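# Four arms carry a loaded container onto a pallet

## Task

Get the container entirely onto the pallet, holding it level for the whole move, with nothing dropping freely more than a few centimetres, and with its load still inside at the end. The arm feet (metres) and the directions they face (degrees counter-clockwise from +x) are: arm1 at x=-0.40 y=+0.71 z=+1.03 facing -71; arm2 at x=+0.09 y=-0.47 z=+1.09 facing +104; arm3 at x=+0.67 y=-0.59 z=+0.72 facing +123; arm4 at x=+0.78 y=+0.73 z=+0.61 facing -96. Finish by opening the grippers and pulling the arms away. It only counts if the result stays in place without any robot holding it.

## Robot and tools

Robots: four identical i2rt Big YAM arms named arm1, arm2, arm3 and arm4. Each has six revolute joints, a two-finger gripper and a wrist camera. With joints 1 and 6 at 0 and the hand level and pointing ahead, that camera rides on top of the hand looking toward the fingertips. The hand reaches roughly 1.0 m from the joint-1 axis. A fixed room camera, cam_high, also watches the scene. Loose objects may occasionally get a brief shove from outside.

Frame: one shared scene frame, origin on the floor, +z up, metres. The foot positions and headings listed in the task are in this frame. The hand point lies halfway between the fingertips; its z axis runs along the fingers and the fingers close along its y axis. The URDF root base_link is each arm's own foot.

Tool execute_actions: argument "actions" is a list holding exactly one action (or empty, which only returns state and pictures). The action is an object keyed by arm name; under each arm goes "joints", an object of absolute joint targets (not offsets) by name. Names, units, ranges and done-tolerances:
- joint1_rad: -2.879 to 2.879, ±0.045. Rotates the whole arm about its foot; positive is counter-clockwise seen from above; 0 means the arm extends in its foot's facing direction.
- joint2_rad: 0 to 3.141, ±0.14. Shoulder; 0 has the upper arm lying back roughly level, larger values lift it and then bring it forward.
- joint3_rad: 0 to 3.019, ±0.09. Elbow; 0 folds the forearm onto the upper arm, larger opens it.
- joint4_rad: -1.692 to 1.57, ±0.055. Hand pitch; positive tips the fingers up.
- joint5_rad: -1.57 to 1.57, ±0.03. Hand yaw; positive swings toward the arm's right.
- joint6_rad: -2.094 to 2.094, ±0.035. Hand roll; positive is clockwise viewed from behind the hand.
- gripper_m: 0 to 0.093 m, ±0.003, the fingertip gap. Grip force tops out near 50 to 62 N per pad, lower on some units.
Every arm gets its own object; each value is a single number. All motions in one action begin together and may finish at different moments. Joints each move at their own rate, so the hand can sweep a wide curve between postures. Any action ends after 15 s at most. Optional "cameras": list from arm1_cam_wrist, arm2_cam_wrist, arm3_cam_wrist, arm4_cam_wrist, cam_high, all; omitted/null/["all"] gives all, [] gives none. A bad key, bad camera or out-of-range number rejects the whole call and nothing moves. Example: {"arm1": {"joints": {"gripper_m": 0.05}}, "arm2": {"joints": {"joint1_rad": 0.3}}}.

Other tools: wait(seconds 0 to 10) commands nothing and returns state and images. zoom_image(camera, region [x0, y0, x1, y1] pixels, top-left origin, at most 504 by 504) enlarges part of that camera's latest full image. read_manual(section "licences") only gives licence text. finished_scene(scene) closes the current scene irrevocably after the last command has been held, and reports success; pass the current scene's number. Sending a reply with no tool call ends everything.

Results: each returns robot state (joint_positions, joint torques, joint_status, on_its_own) plus one image per requested camera, in the order of the "pictures" line. joint_status tells how each commanded motion ended: off_target (stopped short, may still push), contact_stop or time_out (target dropped, joint holds where it stopped; a time_out joint may keep a nearby target and keep pushing), not_followed (a safety check blocked that arm's joint targets, often with a "cause:" line; the gripper part still runs, and the blocked targets may be retried on later actions). on_its_own lists uncommanded behaviour; "held at" is the held target, not the actual position. Torques are raw drive outputs with per-arm offset, scale and noise; friction can fake or mask a load. Any arm or joint you leave out may still be driving toward its earlier target. A target very close to the current reading may produce no motion. To relieve a pushing joint, command its reported position. A loaded joint that is holding will sag. If one result reports a stop, later movement calls in the same reply are skipped.

Hazards: the arms do not halt on contact and can squeeze hard. Two robots pressing hard together ends the run with failure; a hard strike may too. The inter-arm check ignores fingers, gripper housings and wrist cameras and can react late. Nothing reports robot-robot contact. Objects touching robots do not count. Sustained hard effort heats motors: a MOTOR HOT line appears from 85 °C, and at 100 °C that arm's motors and gripper go limp until cooled (OVER-TEMPERATURE FAULT, joint_status limit_stop_at_motor_heat; resend targets afterwards). Heat builds even while you are thinking, since the robots hold the last command then. Never push objects off the work area or onto the floor. Avoid drops, slips, slams and tilting the container.

Cameras: all images are 896x504 pinhole with radial distortion; calibration per camera (K, D, T_world_to_cam mapping scene to camera, pos_world) is supplied and may be slightly off, with wrist camera poses also depending on reported joints. Fewer seconds of robot motion is better.

Each tool is called after "Emit:" as a command line: name --argument value for each argument, lists and objects as JSON in quotes; but a table of rows of numbers goes row by row, as --pt "numbers of a row", without its own name.

## Session

Emit:
execute_actions --actions '[]'

Scene clock: 0.00 s.
Joint torques (N m, as the arm reports them, + toward a larger angle): no reading
Motor temperatures (°C, as the motors report them): arm1=[26 28 29 26 27 30] | arm2=[27 26 26 26 26 27] | arm3=[28 27 27 26 26 29] | arm4=[27 26 28 29 28 25]
arm1.joint_positions: joint1_rad=-0.590 joint2_rad=+0.468 joint3_rad=+1.452 joint4_rad=-1.314 joint5_rad=+0.159 joint6_rad=+0.151 gripper_m=+0.094
arm1.joint_status: not commanded
arm1.hand: x=-0.4672 y=+0.5683 z=+1.6272 quat_wxyz=(-0.340, -0.705, -0.406, +0.471) (m; scene frame)
arm2.joint_positions: joint1_rad=+0.245 joint2_rad=+0.550 joint3_rad=+1.327 joint4_rad=-1.225 joint5_rad=-0.121 joint6_rad=-0.005 gripper_m=+0.095
arm2.joint_status: not commanded
arm2.hand: x=-0.0336 y=-0.2903 z=+1.6395 quat_wxyz=(-0.235, +0.741, -0.401, -0.485) (m; scene frame)
arm3.joint_positions: joint1_rad=-0.434 joint2_rad=+0.498 joint3_rad=+1.353 joint4_rad=-1.173 joint5_rad=+0.194 joint6_rad=-0.181 gripper_m=+0.095
arm3.joint_status: not commanded
arm3.hand: x=+0.6751 y=-0.3749 z=+1.2987 quat_wxyz=(-0.470, +0.622, -0.521, -0.346) (m; scene frame)
arm4.joint_positions: joint1_rad=-0.237 joint2_rad=+0.620 joint3_rad=+1.370 joint4_rad=-1.418 joint5_rad=-0.090 joint6_rad=+0.201 gripper_m=+0.095
arm4.joint_status: not commanded
arm4.hand: x=+0.7153 y=+0.5070 z=+1.1212 quat_wxyz=(-0.313, -0.777, -0.456, +0.300) (m; scene frame)
pictures: arm1_cam_wrist, arm2_cam_wrist, arm3_cam_wrist, arm4_cam_wrist, cam_high
Images, in order (width x height): arm1_cam_wrist 896x504, arm2_cam_wrist 896x504, arm3_cam_wrist 896x504, arm4_cam_wrist 896x504, cam_high 896x504.

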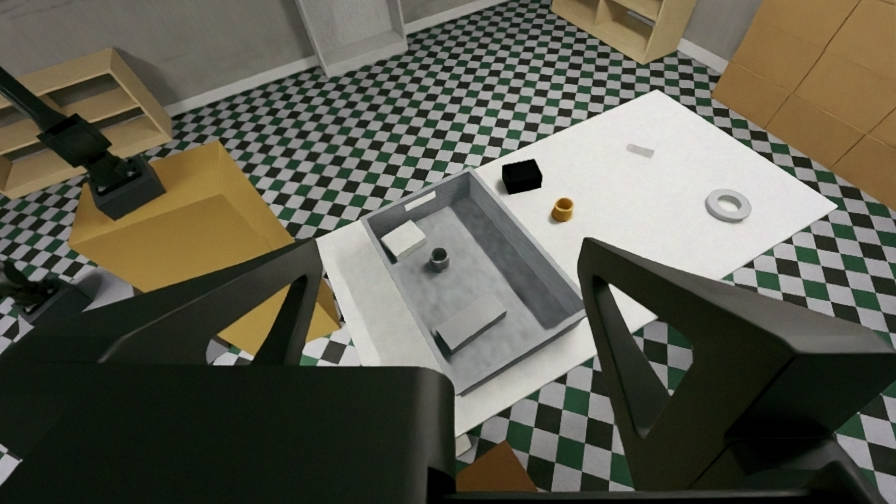

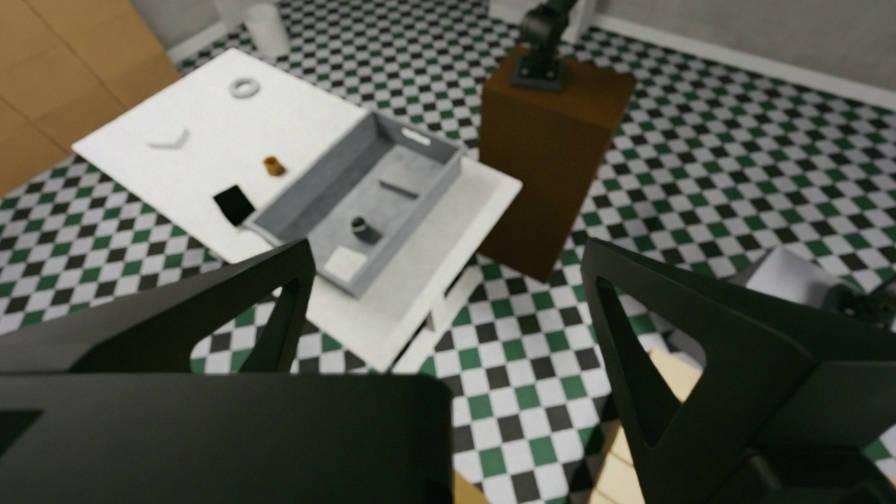

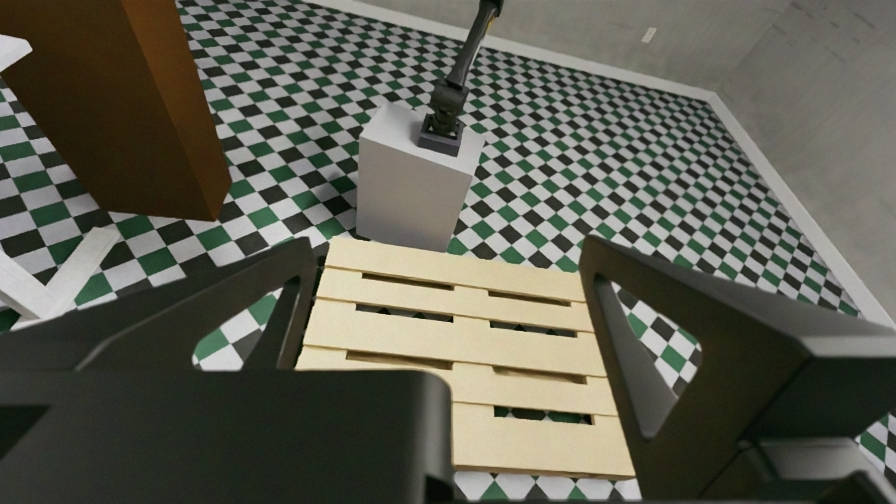

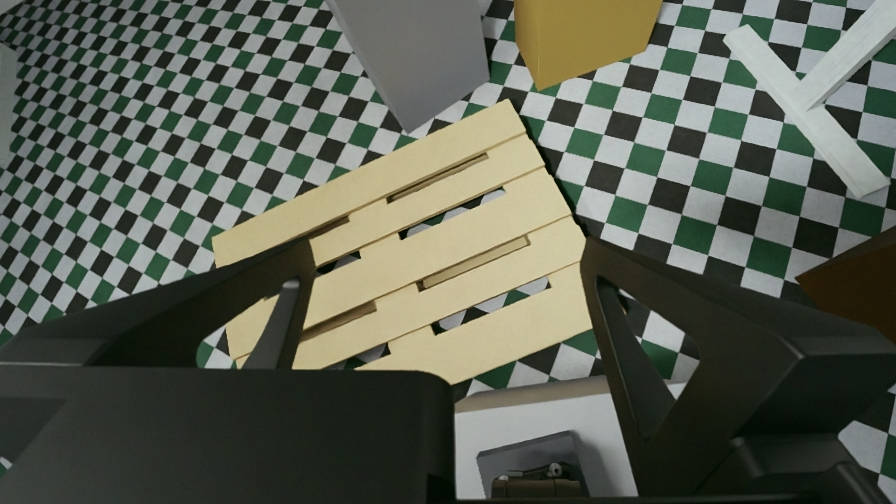

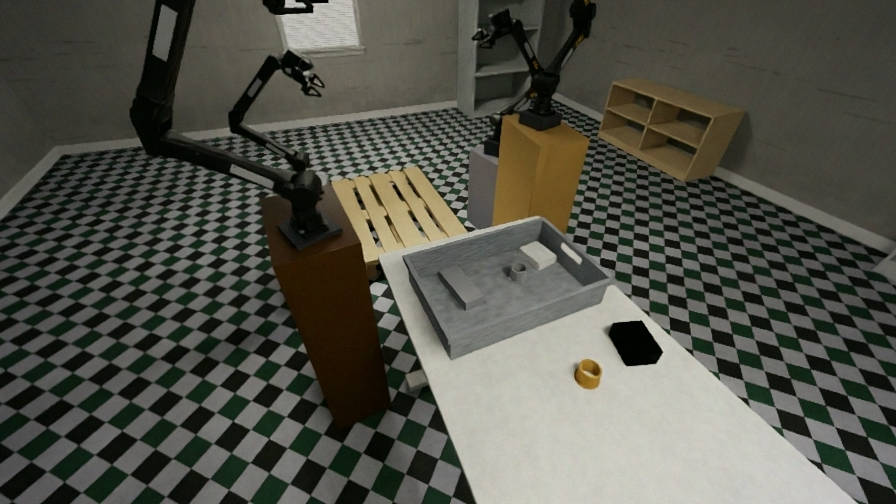

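Emit:
zoom_image --camera "cam_high" --region '[320, 150, 680, 400]'

Emit:
zoom_image --camera "arm1_cam_wrist" --region '[320, 150, 620, 410]'

Emit:
zoom_image --camera "arm2_cam_wrist" --region '[200, 90, 540, 380]'

Region (320, 150, 680, 400) of cam_high's 896x504 image, scaled by 1.400, with more detail than that image has; it fills the top 350 rows of this view, and the rest is white.

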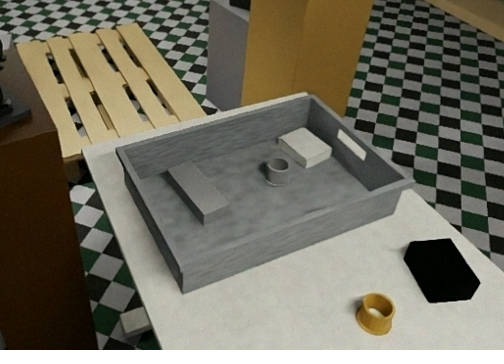

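Region (320, 150, 620, 410) of arm1_cam_wrist's 896x504 image, scaled by 1.680, with more detail than that image has; it fills the top 437 rows of this view, and the rest is white.

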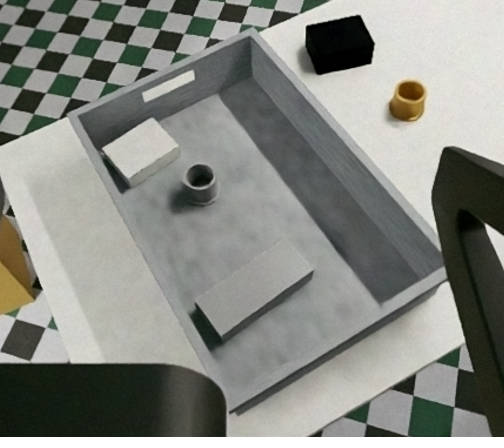

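Region (200, 90, 540, 380) of arm2_cam_wrist's 896x504 image, scaled by 1.482, with more detail than that image has; it fills the top 430 rows of this view, and the rest is white.

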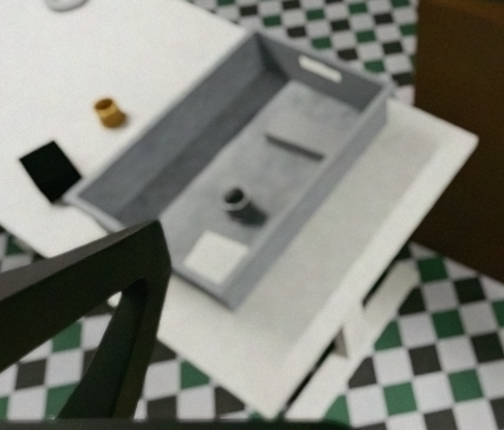

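Emit:
zoom_image --camera "cam_high" --region '[440, 80, 640, 260]'

Emit:
zoom_image --camera "arm1_cam_wrist" --region '[0, 120, 360, 370]'

Region (440, 80, 640, 260) of cam_high's 896x504 image, scaled by 2.520, with more detail than that image has; it fills the top 454 rows of this view, and the rest is white.

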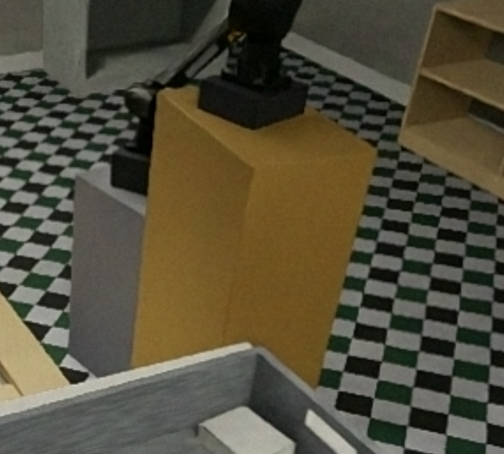

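Region (0, 120, 360, 370) of arm1_cam_wrist's 896x504 image, scaled by 1.400, with more detail than that image has; it fills the top 350 rows of this view, and the rest is white.

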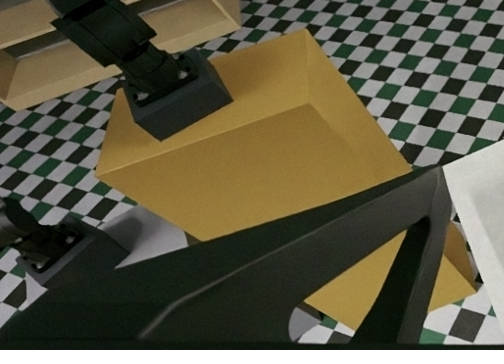

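Emit:
execute_actions --actions '[{"arm1":{"joints":{"joint1_rad":-0.581,"joint2_rad":2.133,"joint3_rad":1.59,"joint4_rad":-1.028,"joint5_rad":0,"joint6_rad":-1.82}},"arm2":{"joints":{"joint1_rad":0.902,"joint2_rad":2.388,"joint3_rad":1.888,"joint4_rad":-1.071,"joint5_rad":0,"joint6_rad":-0.424}}}]'

Scene clock: 7.03 s.
Joint torques (N m, as the arm reports them, + toward a larger angle): arm1=[  0.68 -18.67   7.1   -0.18  -0.28  -0.23] | arm2=[ -0.33 -19.41   9.08   0.36  -0.09  -0.02] | arm3=[ 0.17  5.05  9.37  1.77  0.11 -0.07] | arm4=[-0.77  2.63  8.49  2.39 -0.04 -0.01]
Motor temperatures (°C, as the motors report them): arm1=[26 29 30 27 27 30] | arm2=[27 26 28 26 26 27] | arm3=[28 27 29 26 26 29] | arm4=[27 26 30 29 28 25]
arm1.joint_positions: joint1_rad=-0.590 joint2_rad=+2.125 joint3_rad=+1.581 joint4_rad=-1.029 joint5_rad=+0.003 joint6_rad=-1.804 gripper_m=+0.094
arm1.joint_status: all done
arm1.hand: x=-0.5501 y=+0.1297 z=+0.9968 quat_wxyz=(-0.002, -0.011, -1.000, -0.004) (m; scene frame)
arm2.joint_positions: joint1_rad=+0.905 joint2_rad=+2.399 joint3_rad=+1.861 joint4_rad=-1.067 joint5_rad=+0.001 joint6_rad=-0.412 gripper_m=+0.095
arm2.joint_status: all done
arm2.hand: x=-0.5183 y=-0.2012 z=+0.9886 quat_wxyz=(+0.000, +1.000, -0.003, +0.015) (m; scene frame)
arm3.joint_positions: joint1_rad=-0.434 joint2_rad=+0.498 joint3_rad=+1.353 joint4_rad=-1.173 joint5_rad=+0.194 joint6_rad=-0.181 gripper_m=+0.095
arm3.joint_status: not commanded
arm3.hand: x=+0.6751 y=-0.3749 z=+1.2987 quat_wxyz=(-0.470, +0.622, -0.521, -0.346) (m; scene frame)
arm4.joint_positions: joint1_rad=-0.237 joint2_rad=+0.620 joint3_rad=+1.370 joint4_rad=-1.418 joint5_rad=-0.090 joint6_rad=+0.201 gripper_m=+0.095
arm4.joint_status: not commanded
arm4.hand: x=+0.7153 y=+0.5070 z=+1.1212 quat_wxyz=(-0.313, -0.777, -0.456, +0.300) (m; scene frame)
pictures: arm1_cam_wrist, arm2_cam_wrist, arm3_cam_wrist, arm4_cam_wrist, cam_high
camera_calibration (this result's frames):
arm1_cam_wrist: T_world_to_cam=[[-0.0211542, -0.999757, -0.00624835, 0.119265], [-0.813147, 0.0135689, 0.5819, -1.02618], [-0.581674, 0.0173905, -0.813236, 0.611229], [0, 0, 0, 1]] pos_world=[-0.476378, 0.12253, 1.09495]
arm2_cam_wrist: T_world_to_cam=[[0.00757714, 0.999967, -0.00306759, 0.206799], [0.796348, -0.00417882, 0.604825, -0.181937], [0.604791, -0.00702571, -0.796353, 1.22109], [0, 0, 0, 1]] pos_world=[-0.595187, -0.198973, 1.08309]
Images, in order (width x height): arm1_cam_wrist 896x504, arm2_cam_wrist 896x504, arm3_cam_wrist 896x504, arm4_cam_wrist 896x504, cam_high 896x504.

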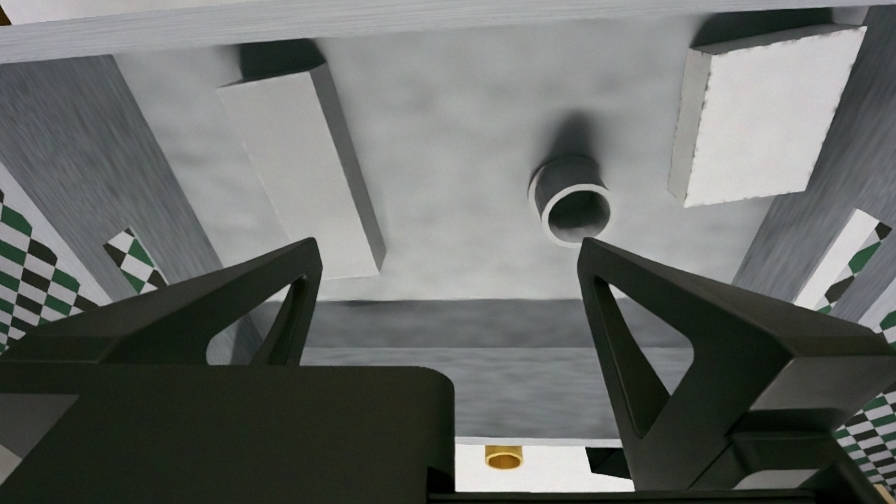

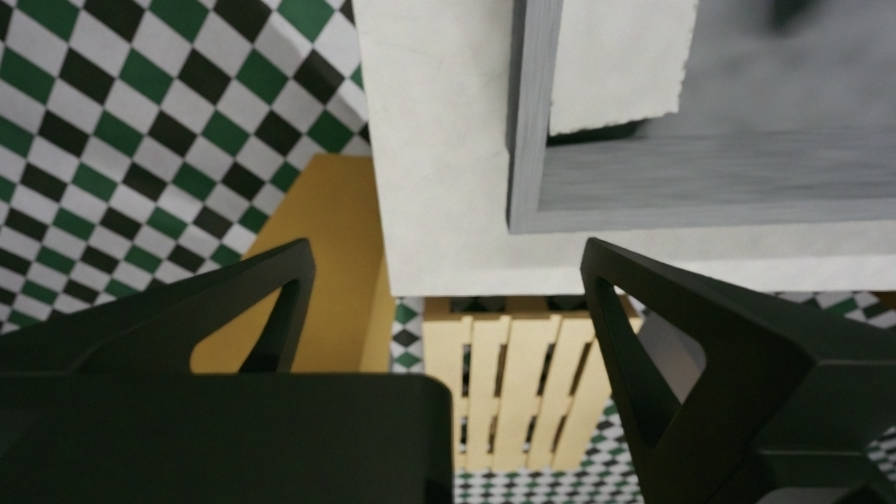

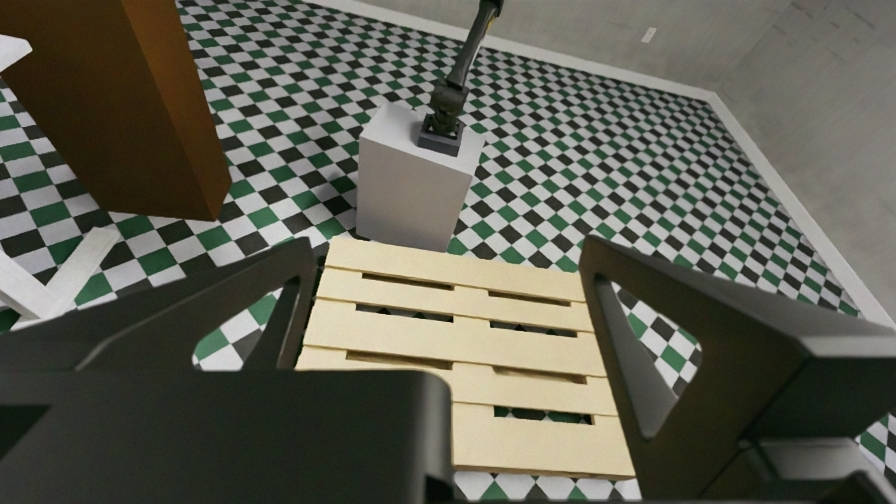

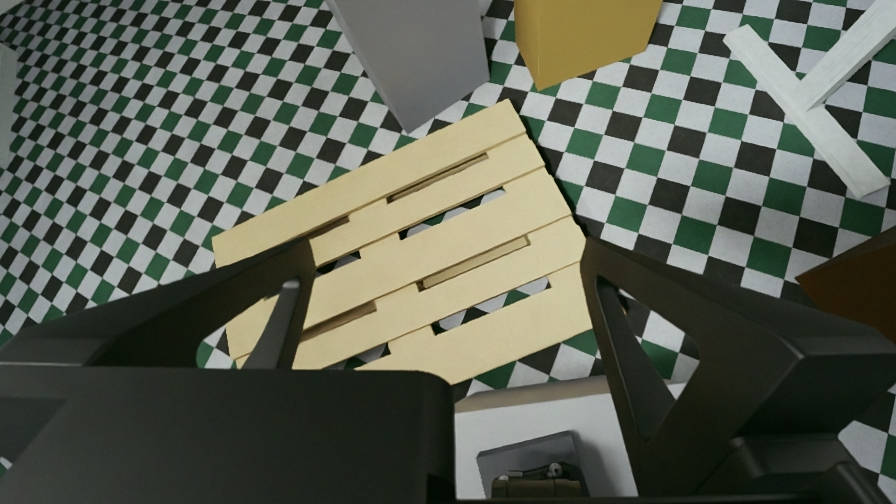

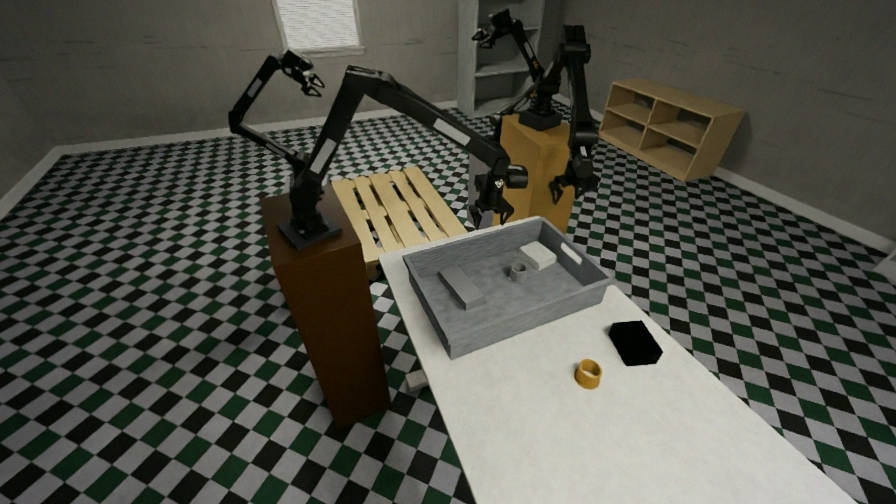

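Emit:
execute_actions --actions '[{"arm1":{"joints":{"joint2_rad":2.392,"joint3_rad":1.582,"joint4_rad":-0.761}}}]' --cameras '[]'

Emit:
execute_actions --actions '[{"arm1":{"joints":{"joint1_rad":-0.47,"joint2_rad":2.365,"joint3_rad":1.52,"joint4_rad":-0.728,"joint6_rad":-1.7}}}]' --cameras '[]'

Emit:
execute_actions --actions '[{"arm1":{"joints":{"joint1_rad":-0.247,"joint2_rad":2.361,"joint3_rad":1.514,"joint4_rad":-0.724,"joint6_rad":-1.486}}}]' --cameras '["cam_high","arm2_cam_wrist","arm1_cam_wrist"]'

Scene clock: 8.73 s.
Joint torques (N m, as the arm reports them, + toward a larger angle): arm1=[  0.67 -21.14   5.76   0.05  -0.27  -0.22] | arm2=[ -0.37 -19.69   9.05   0.37  -0.09  -0.02] | arm3=[ 0.45  5.85  9.39  1.7   0.11 -0.05] | arm4=[-0.89  2.21  8.47  2.39 -0.02 -0.01]
Motor temperatures (°C, as the motors report them): arm1=[26 29 30 27 27 30] | arm2=[27 26 28 26 26 27] | arm3=[28 27 29 26 26 29] | arm4=[27 26 30 29 28 25]
arm1.joint_positions: joint1_rad=-0.590 joint2_rad=+2.410 joint3_rad=+1.567 joint4_rad=-0.771 joint5_rad=+0.003 joint6_rad=-1.805 gripper_m=+0.094
arm1.joint_status: all done
arm1.hand: x=-0.5457 y=+0.1422 z=+0.8260 quat_wxyz=(-0.007, -0.011, -1.000, -0.023) (m; scene frame)
arm2.joint_positions: joint1_rad=+0.905 joint2_rad=+2.399 joint3_rad=+1.861 joint4_rad=-1.067 joint5_rad=+0.001 joint6_rad=-0.412 gripper_m=+0.095
arm2.joint_status: not commanded
arm2.hand: x=-0.5183 y=-0.2012 z=+0.9886 quat_wxyz=(+0.000, +1.000, -0.003, +0.015) (m; scene frame)
arm3.joint_positions: joint1_rad=-0.434 joint2_rad=+0.498 joint3_rad=+1.353 joint4_rad=-1.173 joint5_rad=+0.194 joint6_rad=-0.181 gripper_m=+0.095
arm3.joint_status: not commanded
arm3.hand: x=+0.6751 y=-0.3749 z=+1.2987 quat_wxyz=(-0.470, +0.622, -0.521, -0.346) (m; scene frame)
arm4.joint_positions: joint1_rad=-0.237 joint2_rad=+0.620 joint3_rad=+1.370 joint4_rad=-1.418 joint5_rad=-0.090 joint6_rad=+0.201 gripper_m=+0.095
arm4.joint_status: not commanded
arm4.hand: x=+0.7153 y=+0.5070 z=+1.1212 quat_wxyz=(-0.313, -0.777, -0.456, +0.300) (m; scene frame)
pictures: none
No camera images: the call's "cameras" was empty. Leave "cameras" out to get every camera's image.

Scene clock: 9.67 s.
Joint torques (N m, as the arm reports them, + toward a larger angle): arm1=[  0.89 -20.84   3.85  -0.01  -0.47   0.17] | arm2=[ -0.33 -19.73   9.04   0.37  -0.09  -0.02] | arm3=[-0.29  5.33  9.47  1.71  0.13 -0.08] | arm4=[-0.88  2.12  8.44  2.49 -0.01 -0.03]
Motor temperatures (°C, as the motors report them): arm1=[26 29 30 27 27 30] | arm2=[27 27 29 26 26 27] | arm3=[28 27 29 26 26 29] | arm4=[27 26 30 29 28 25]
arm1.joint_positions: joint1_rad=-0.482 joint2_rad=+2.384 joint3_rad=+1.528 joint4_rad=-0.734 joint5_rad=+0.007 joint6_rad=-1.724 gripper_m=+0.094
arm1.joint_status: all done
arm1.hand: x=-0.4833 y=+0.1326 z=+0.8315 quat_wxyz=(-0.002, +0.003, -1.000, -0.012) (m; scene frame)
arm2.joint_positions: joint1_rad=+0.905 joint2_rad=+2.399 joint3_rad=+1.861 joint4_rad=-1.067 joint5_rad=+0.001 joint6_rad=-0.412 gripper_m=+0.095
arm2.joint_status: not commanded
arm2.hand: x=-0.5183 y=-0.2012 z=+0.9886 quat_wxyz=(+0.000, +1.000, -0.003, +0.015) (m; scene frame)
arm3.joint_positions: joint1_rad=-0.434 joint2_rad=+0.498 joint3_rad=+1.353 joint4_rad=-1.173 joint5_rad=+0.194 joint6_rad=-0.181 gripper_m=+0.095
arm3.joint_status: not commanded
arm3.hand: x=+0.6751 y=-0.3749 z=+1.2987 quat_wxyz=(-0.470, +0.622, -0.521, -0.346) (m; scene frame)
arm4.joint_positions: joint1_rad=-0.237 joint2_rad=+0.620 joint3_rad=+1.370 joint4_rad=-1.418 joint5_rad=-0.090 joint6_rad=+0.201 gripper_m=+0.095
arm4.joint_status: not commanded
arm4.hand: x=+0.7153 y=+0.5070 z=+1.1212 quat_wxyz=(-0.313, -0.777, -0.456, +0.300) (m; scene frame)
pictures: none
No camera images: the call's "cameras" was empty. Leave "cameras" out to get every camera's image.

Scene clock: 11.07 s.
Joint torques (N m, as the arm reports them, + toward a larger angle): arm1=[  0.26 -20.88   4.1   -0.03  -0.15   0.06] | arm2=[ -0.4  -19.67   9.04   0.37  -0.09  -0.02] | arm3=[ 0.08  6.19  9.35  1.85  0.12 -0.11] | arm4=[-1.11  2.55  8.44  2.42 -0.04 -0.02]
Motor temperatures (°C, as the motors report them): arm1=[26 30 30 27 27 30] | arm2=[27 27 29 26 26 27] | arm3=[28 27 29 26 26 29] | arm4=[27 26 30 29 28 25]
arm1.joint_positions: joint1_rad=-0.248 joint2_rad=+2.381 joint3_rad=+1.519 joint4_rad=-0.729 joint5_rad=+0.000 joint6_rad=-1.502 gripper_m=+0.094
arm1.joint_status: all done
arm1.hand: x=-0.3450 y=+0.1308 z=+0.8319 quat_wxyz=(-0.003, +0.009, -1.000, -0.012) (m; scene frame)
arm2.joint_positions: joint1_rad=+0.905 joint2_rad=+2.399 joint3_rad=+1.861 joint4_rad=-1.067 joint5_rad=+0.001 joint6_rad=-0.412 gripper_m=+0.095
arm2.joint_status: not commanded
arm2.hand: x=-0.5183 y=-0.2012 z=+0.9886 quat_wxyz=(+0.000, +1.000, -0.003, +0.015) (m; scene frame)
arm3.joint_positions: joint1_rad=-0.434 joint2_rad=+0.498 joint3_rad=+1.353 joint4_rad=-1.173 joint5_rad=+0.194 joint6_rad=-0.181 gripper_m=+0.095
arm3.joint_status: not commanded
arm3.hand: x=+0.6751 y=-0.3749 z=+1.2987 quat_wxyz=(-0.470, +0.622, -0.521, -0.346) (m; scene frame)
arm4.joint_positions: joint1_rad=-0.237 joint2_rad=+0.620 joint3_rad=+1.370 joint4_rad=-1.418 joint5_rad=-0.090 joint6_rad=+0.201 gripper_m=+0.095
arm4.joint_status: not commanded
arm4.hand: x=+0.7153 y=+0.5070 z=+1.1212 quat_wxyz=(-0.313, -0.777, -0.456, +0.300) (m; scene frame)
pictures: arm1_cam_wrist, arm2_cam_wrist, cam_high
camera_calibration (this result's frames):
arm1_cam_wrist: T_world_to_cam=[[0.0186188, -0.999566, -0.02284, 0.151174], [-0.813462, -0.0284263, 0.580923, -0.757175], [-0.58132, 0.00776337, -0.813638, 0.598073], [0, 0, 0, 1]] pos_world=[-0.271076, 0.124942, 0.929928]
arm2_cam_wrist: T_world_to_cam=[[0.00757714, 0.999967, -0.00306759, 0.206799], [0.796348, -0.00417882, 0.604825, -0.181937], [0.604791, -0.00702571, -0.796353, 1.22109], [0, 0, 0, 1]] pos_world=[-0.595187, -0.198973, 1.08309]
Images, in order (width x height): arm1_cam_wrist 896x504, arm2_cam_wrist 896x504, cam_high 896x504.

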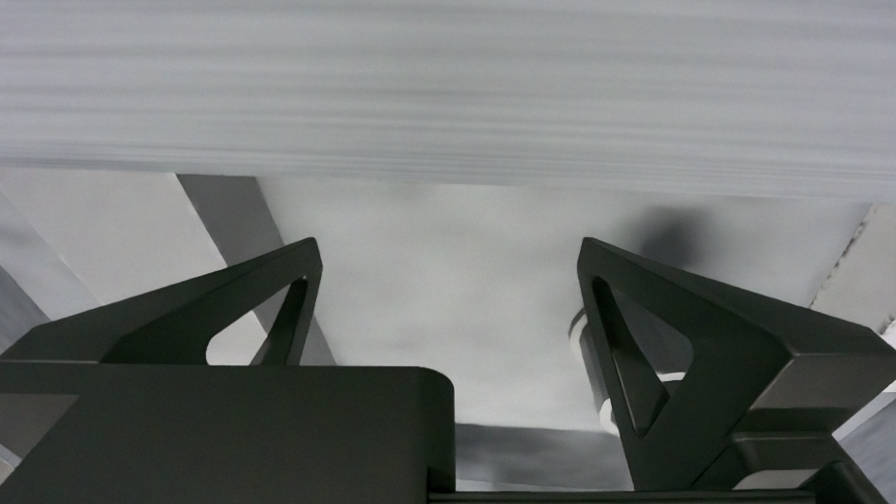

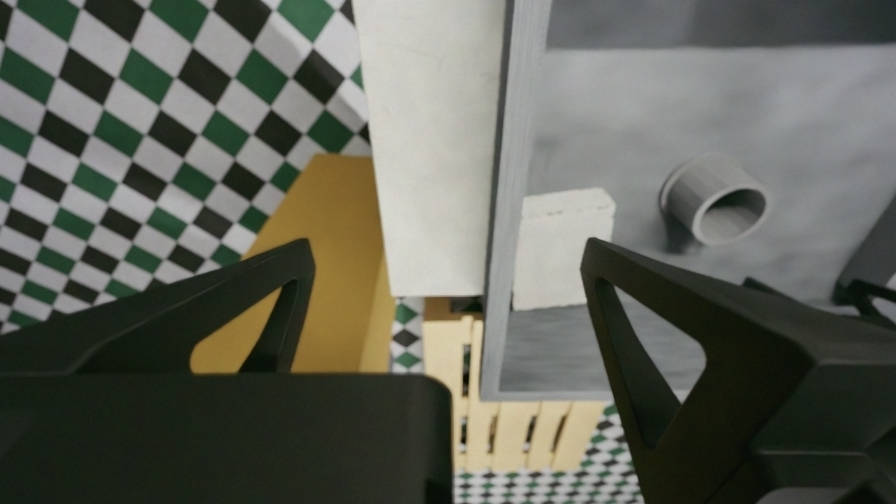

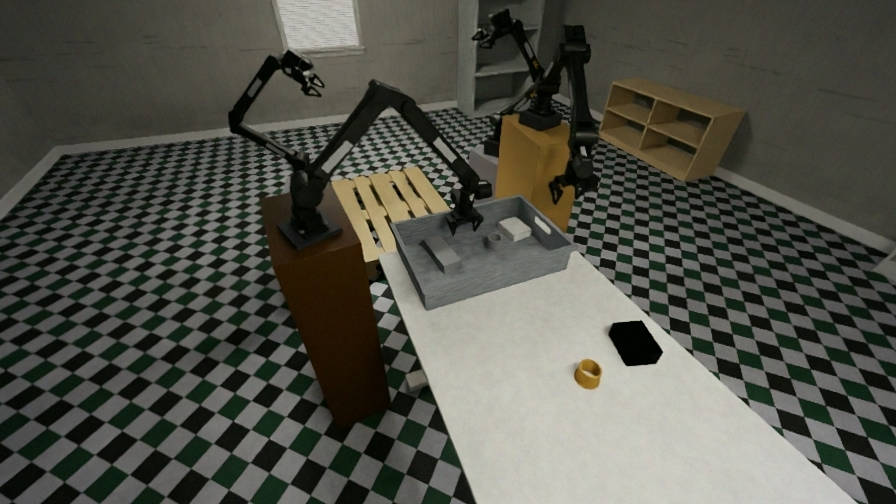

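Emit:
execute_actions --actions '[{"arm1":{"joints":{"joint1_rad":-0.35,"joint2_rad":1.79,"joint3_rad":1.033,"joint4_rad":-0.8}},"arm2":{"joints":{"joint1_rad":0.825,"joint2_rad":2.35,"joint3_rad":1.72,"joint4_rad":-0.922,"joint6_rad":-0.502}}}]' --cameras '[]'

Emit:
execute_actions --actions '[{"arm1":{"joints":{"joint1_rad":-0.605,"joint2_rad":1.56,"joint3_rad":0.568,"joint4_rad":-0.571,"joint6_rad":-1.844}}}]' --cameras '["cam_high","arm2_cam_wrist","arm1_cam_wrist"]'

Scene clock: 12.93 s.
Joint torques (N m, as the arm reports them, + toward a larger angle): arm1=[  0.37 -12.91   5.06  -0.38  -0.15   0.08] | arm2=[  0.39 -18.44   7.07   1.11  -0.1   -0.02] | arm3=[ 0.08  6.05  9.39  1.85  0.09 -0.08] | arm4=[-0.56  2.44  8.6   2.44 -0.05 -0.04]
Motor temperatures (°C, as the motors report them): arm1=[26 30 30 27 27 30] | arm2=[27 27 29 26 26 27] | arm3=[28 27 30 26 26 29] | arm4=[27 26 31 29 28 25]
arm1.joint_positions: joint1_rad=-0.355 joint2_rad=+1.781 joint3_rad=+1.037 joint4_rad=-0.793 joint5_rad=+0.000 joint6_rad=-1.501 gripper_m=+0.094
arm1.joint_status: all done
arm1.hand: x=-0.4061 y=+0.2581 z=+1.0080 quat_wxyz=(-0.004, -0.046, -0.999, +0.015) (m; scene frame)
arm2.joint_positions: joint1_rad=+0.817 joint2_rad=+2.354 joint3_rad=+1.717 joint4_rad=-0.933 joint5_rad=+0.001 joint6_rad=-0.490 gripper_m=+0.095
arm2.joint_status: all done
arm2.hand: x=-0.4728 y=-0.1594 z=+0.9715 quat_wxyz=(-0.007, +1.000, -0.008, -0.001) (m; scene frame)
arm3.joint_positions: joint1_rad=-0.434 joint2_rad=+0.498 joint3_rad=+1.353 joint4_rad=-1.173 joint5_rad=+0.194 joint6_rad=-0.181 gripper_m=+0.095
arm3.joint_status: not commanded
arm3.hand: x=+0.6751 y=-0.3749 z=+1.2987 quat_wxyz=(-0.470, +0.622, -0.521, -0.346) (m; scene frame)
arm4.joint_positions: joint1_rad=-0.237 joint2_rad=+0.620 joint3_rad=+1.370 joint4_rad=-1.418 joint5_rad=-0.090 joint6_rad=+0.201 gripper_m=+0.095
arm4.joint_status: not commanded
arm4.hand: x=+0.7153 y=+0.5070 z=+1.1212 quat_wxyz=(-0.313, -0.777, -0.456, +0.300) (m; scene frame)
pictures: none
No camera images: the call's "cameras" was empty. Leave "cameras" out to get every camera's image.

Scene clock: 14.30 s.
Joint torques (N m, as the arm reports them, + toward a larger angle): arm1=[ 0.58 -7.82  4.16  0.13 -0.17 -0.2 ] | arm2=[  0.4  -18.32   7.05   1.1   -0.1   -0.01] | arm3=[ 0.07  6.15  9.57  1.76  0.13 -0.07] | arm4=[-0.65  2.27  8.44  2.54 -0.01  0.01]
Motor temperatures (°C, as the motors report them): arm1=[26 30 30 27 27 30] | arm2=[27 28 29 26 26 27] | arm3=[28 27 30 26 26 29] | arm4=[27 26 31 29 28 25]
arm1.joint_positions: joint1_rad=-0.613 joint2_rad=+1.549 joint3_rad=+0.562 joint4_rad=-0.581 joint5_rad=+0.001 joint6_rad=-1.828 gripper_m=+0.094
arm1.joint_status: all done
arm1.hand: x=-0.4771 y=+0.4336 z=+0.9716 quat_wxyz=(-0.003, -0.011, -1.000, +0.000) (m; scene frame)
arm2.joint_positions: joint1_rad=+0.817 joint2_rad=+2.354 joint3_rad=+1.717 joint4_rad=-0.933 joint5_rad=+0.001 joint6_rad=-0.490 gripper_m=+0.095
arm2.joint_status: not commanded
arm2.hand: x=-0.4728 y=-0.1594 z=+0.9715 quat_wxyz=(-0.007, +1.000, -0.008, -0.001) (m; scene frame)
arm3.joint_positions: joint1_rad=-0.434 joint2_rad=+0.498 joint3_rad=+1.353 joint4_rad=-1.173 joint5_rad=+0.194 joint6_rad=-0.181 gripper_m=+0.095
arm3.joint_status: not commanded
arm3.hand: x=+0.6751 y=-0.3749 z=+1.2987 quat_wxyz=(-0.470, +0.622, -0.521, -0.346) (m; scene frame)
arm4.joint_positions: joint1_rad=-0.237 joint2_rad=+0.620 joint3_rad=+1.370 joint4_rad=-1.418 joint5_rad=-0.090 joint6_rad=+0.201 gripper_m=+0.095
arm4.joint_status: not commanded
arm4.hand: x=+0.7153 y=+0.5070 z=+1.1212 quat_wxyz=(-0.313, -0.777, -0.456, +0.300) (m; scene frame)
pictures: arm1_cam_wrist, arm2_cam_wrist, cam_high
camera_calibration (this result's frames):
arm1_cam_wrist: T_world_to_cam=[[-0.0204382, -0.999791, 0.000189808, 0.418559], [-0.813512, 0.0167405, 0.581308, -0.957258], [-0.58119, 0.0117265, -0.813684, 0.630998], [0, 0, 0, 1]] pos_world=[-0.403457, 0.427097, 1.06981]
arm2_cam_wrist: T_world_to_cam=[[0.0168342, 0.999802, 0.0106476, 0.155641], [0.814817, -0.0198897, 0.579377, -0.176675], [0.579473, -0.00107755, -0.81499, 1.1873], [0, 0, 0, 1]] pos_world=[-0.54667, -0.157845, 1.06834]
Images, in order (width x height): arm1_cam_wrist 896x504, arm2_cam_wrist 896x504, cam_high 896x504.

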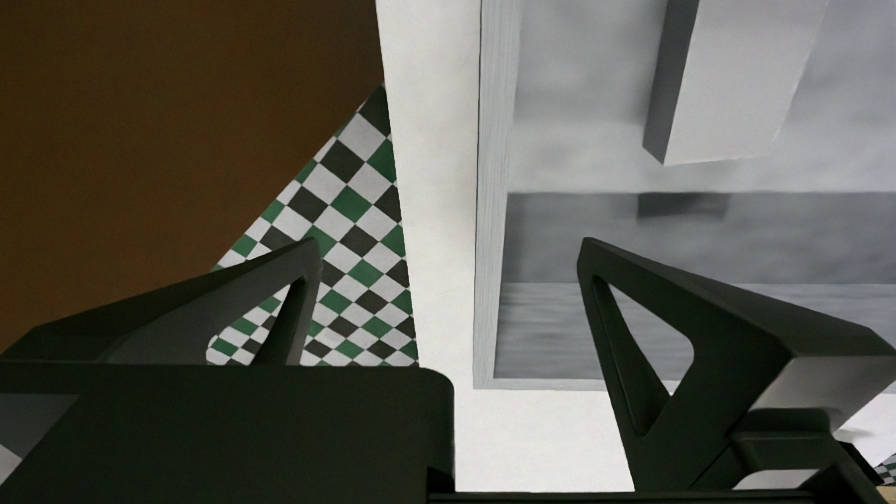

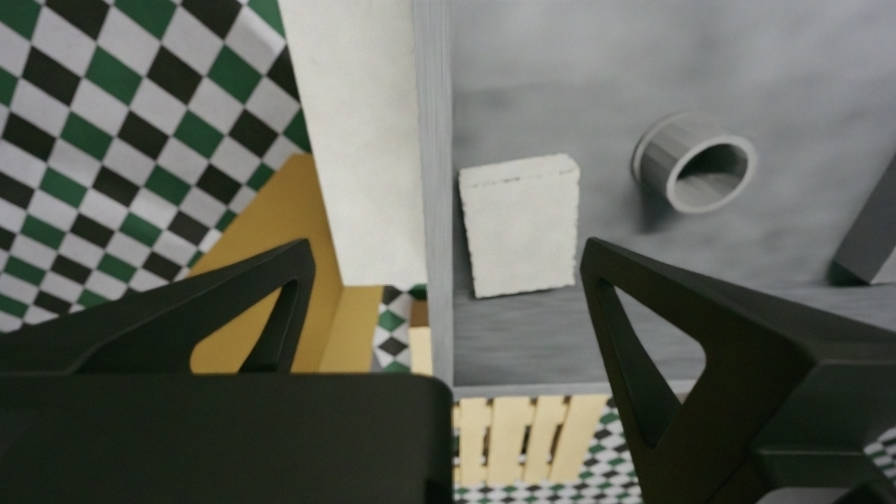

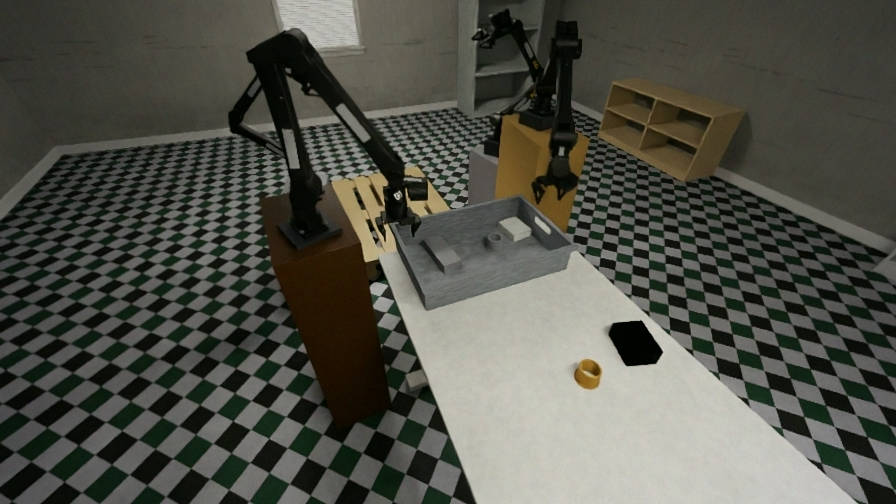

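Emit:
execute_actions --actions '[{"arm1":{"joints":{"joint1_rad":-0.555,"joint2_rad":1.75,"joint3_rad":0.625,"joint4_rad":-0.43,"joint6_rad":-1.81}},"arm2":{"joints":{"joint2_rad":2.565,"joint3_rad":1.775,"joint4_rad":-0.755,"joint6_rad":-0.51}}}]' --cameras '[]'

Emit:
execute_actions --actions '[{"arm1":{"joints":{"joint2_rad":2.035,"joint3_rad":0.64,"joint4_rad":-0.155}}}]' --cameras '["cam_high","arm2_cam_wrist","arm1_cam_wrist"]'

Scene clock: 15.87 s.
Joint torques (N m, as the arm reports them, + toward a larger angle): arm1=[ 0.21 -9.88  3.65  0.13 -0.17  0.08] | arm2=[  0.38 -19.52   6.82   0.97  -0.1   -0.02] | arm3=[ 0.34  6.01  9.55  1.84  0.11 -0.1 ] | arm4=[-0.6   2.71  8.59  2.5  -0.04 -0.03]
Motor temperatures (°C, as the motors report them): arm1=[26 30 30 27 27 30] | arm2=[27 28 29 26 26 27] | arm3=[28 27 30 26 26 29] | arm4=[27 26 31 29 28 25]
arm1.joint_positions: joint1_rad=-0.558 joint2_rad=+1.745 joint3_rad=+0.612 joint4_rad=-0.440 joint5_rad=+0.001 joint6_rad=-1.826 gripper_m=+0.094
arm1.joint_status: all done
arm1.hand: x=-0.4662 y=+0.4073 z=+0.9253 quat_wxyz=(-0.004, +0.016, -1.000, -0.003) (m; scene frame)
arm2.joint_positions: joint1_rad=+0.817 joint2_rad=+2.581 joint3_rad=+1.761 joint4_rad=-0.764 joint5_rad=+0.001 joint6_rad=-0.498 gripper_m=+0.095
arm2.joint_status: all done
arm2.hand: x=-0.4658 y=-0.1617 z=+0.8427 quat_wxyz=(-0.004, +1.000, -0.004, +0.005) (m; scene frame)
arm3.joint_positions: joint1_rad=-0.434 joint2_rad=+0.498 joint3_rad=+1.353 joint4_rad=-1.173 joint5_rad=+0.194 joint6_rad=-0.181 gripper_m=+0.095
arm3.joint_status: not commanded
arm3.hand: x=+0.6751 y=-0.3749 z=+1.2987 quat_wxyz=(-0.470, +0.622, -0.521, -0.346) (m; scene frame)
arm4.joint_positions: joint1_rad=-0.237 joint2_rad=+0.620 joint3_rad=+1.370 joint4_rad=-1.418 joint5_rad=-0.090 joint6_rad=+0.201 gripper_m=+0.095
arm4.joint_status: not commanded
arm4.hand: x=+0.7153 y=+0.5070 z=+1.1212 quat_wxyz=(-0.313, -0.777, -0.456, +0.300) (m; scene frame)
pictures: none
No camera images: the call's "cameras" was empty. Leave "cameras" out to get every camera's image.

Scene clock: 16.90 s.
Joint torques (N m, as the arm reports them, + toward a larger angle): arm1=[  0.18 -11.05   1.16   0.18  -0.16   0.08] | arm2=[  0.38 -19.59   6.84   1.    -0.1   -0.02] | arm3=[ 0.33  5.73  9.54  1.76  0.09 -0.07] | arm4=[-0.81  2.78  8.52  2.49 -0.05 -0.01]
Motor temperatures (°C, as the motors report them): arm1=[26 30 30 27 27 30] | arm2=[27 28 29 26 26 27] | arm3=[28 27 30 26 26 29] | arm4=[27 26 31 29 28 25]
arm1.joint_positions: joint1_rad=-0.558 joint2_rad=+2.033 joint3_rad=+0.632 joint4_rad=-0.166 joint5_rad=+0.001 joint6_rad=-1.825 gripper_m=+0.094
arm1.joint_status: all done
arm1.hand: x=-0.4658 y=+0.4066 z=+0.8421 quat_wxyz=(-0.003, +0.015, -1.000, +0.000) (m; scene frame)
arm2.joint_positions: joint1_rad=+0.817 joint2_rad=+2.581 joint3_rad=+1.761 joint4_rad=-0.764 joint5_rad=+0.001 joint6_rad=-0.498 gripper_m=+0.095
arm2.joint_status: not commanded
arm2.hand: x=-0.4658 y=-0.1617 z=+0.8427 quat_wxyz=(-0.004, +1.000, -0.004, +0.005) (m; scene frame)
arm3.joint_positions: joint1_rad=-0.434 joint2_rad=+0.498 joint3_rad=+1.353 joint4_rad=-1.173 joint5_rad=+0.194 joint6_rad=-0.181 gripper_m=+0.095
arm3.joint_status: not commanded
arm3.hand: x=+0.6751 y=-0.3749 z=+1.2987 quat_wxyz=(-0.470, +0.622, -0.521, -0.346) (m; scene frame)
arm4.joint_positions: joint1_rad=-0.237 joint2_rad=+0.620 joint3_rad=+1.370 joint4_rad=-1.418 joint5_rad=-0.090 joint6_rad=+0.201 gripper_m=+0.095
arm4.joint_status: not commanded
arm4.hand: x=+0.7153 y=+0.5070 z=+1.1212 quat_wxyz=(-0.313, -0.777, -0.456, +0.300) (m; scene frame)
pictures: arm1_cam_wrist, arm2_cam_wrist, cam_high
camera_calibration (this result's frames):
arm1_cam_wrist: T_world_to_cam=[[0.0321967, -0.999481, 0.000576351, 0.415941], [-0.81338, -0.0258666, 0.581157, -0.85483], [-0.580841, -0.0191801, -0.813791, 0.545348], [0, 0, 0, 1]] pos_world=[-0.391933, 0.404074, 0.94035]
arm2_cam_wrist: T_world_to_cam=[[0.00888506, 0.999952, 0.00412293, 0.160955], [0.807861, -0.00960797, 0.589294, -0.117699], [0.589306, -0.00190516, -0.807908, 1.07678], [0, 0, 0, 1]] pos_world=[-0.5409, -0.160027, 0.938636]
Images, in order (width x height): arm1_cam_wrist 896x504, arm2_cam_wrist 896x504, cam_high 896x504.

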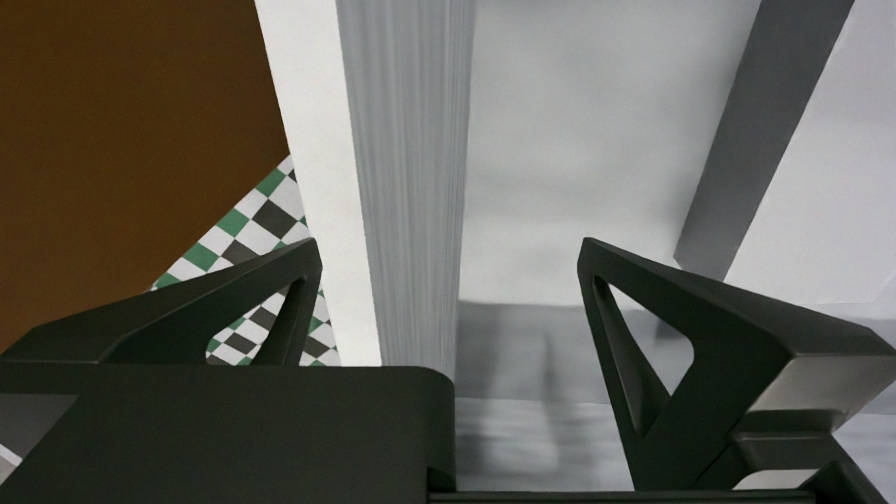

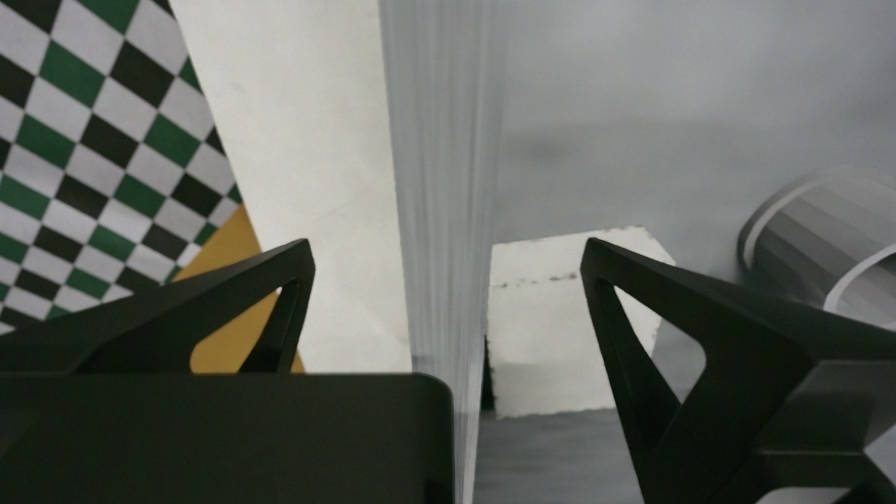

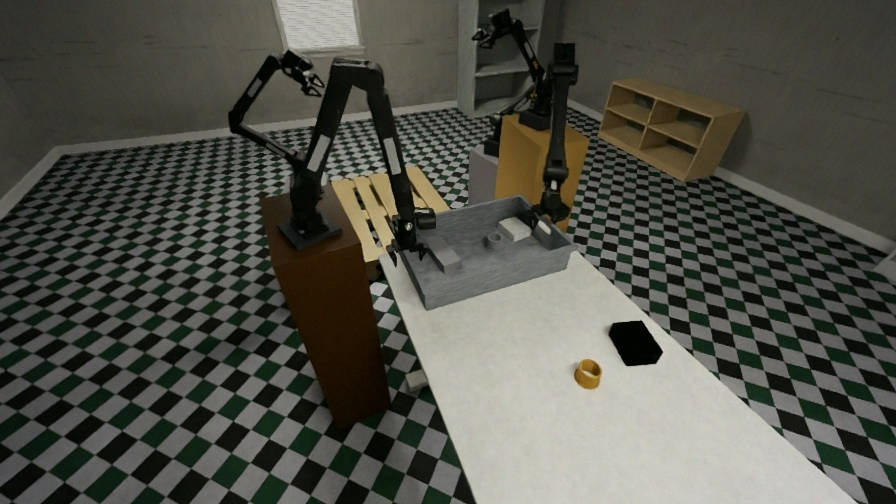

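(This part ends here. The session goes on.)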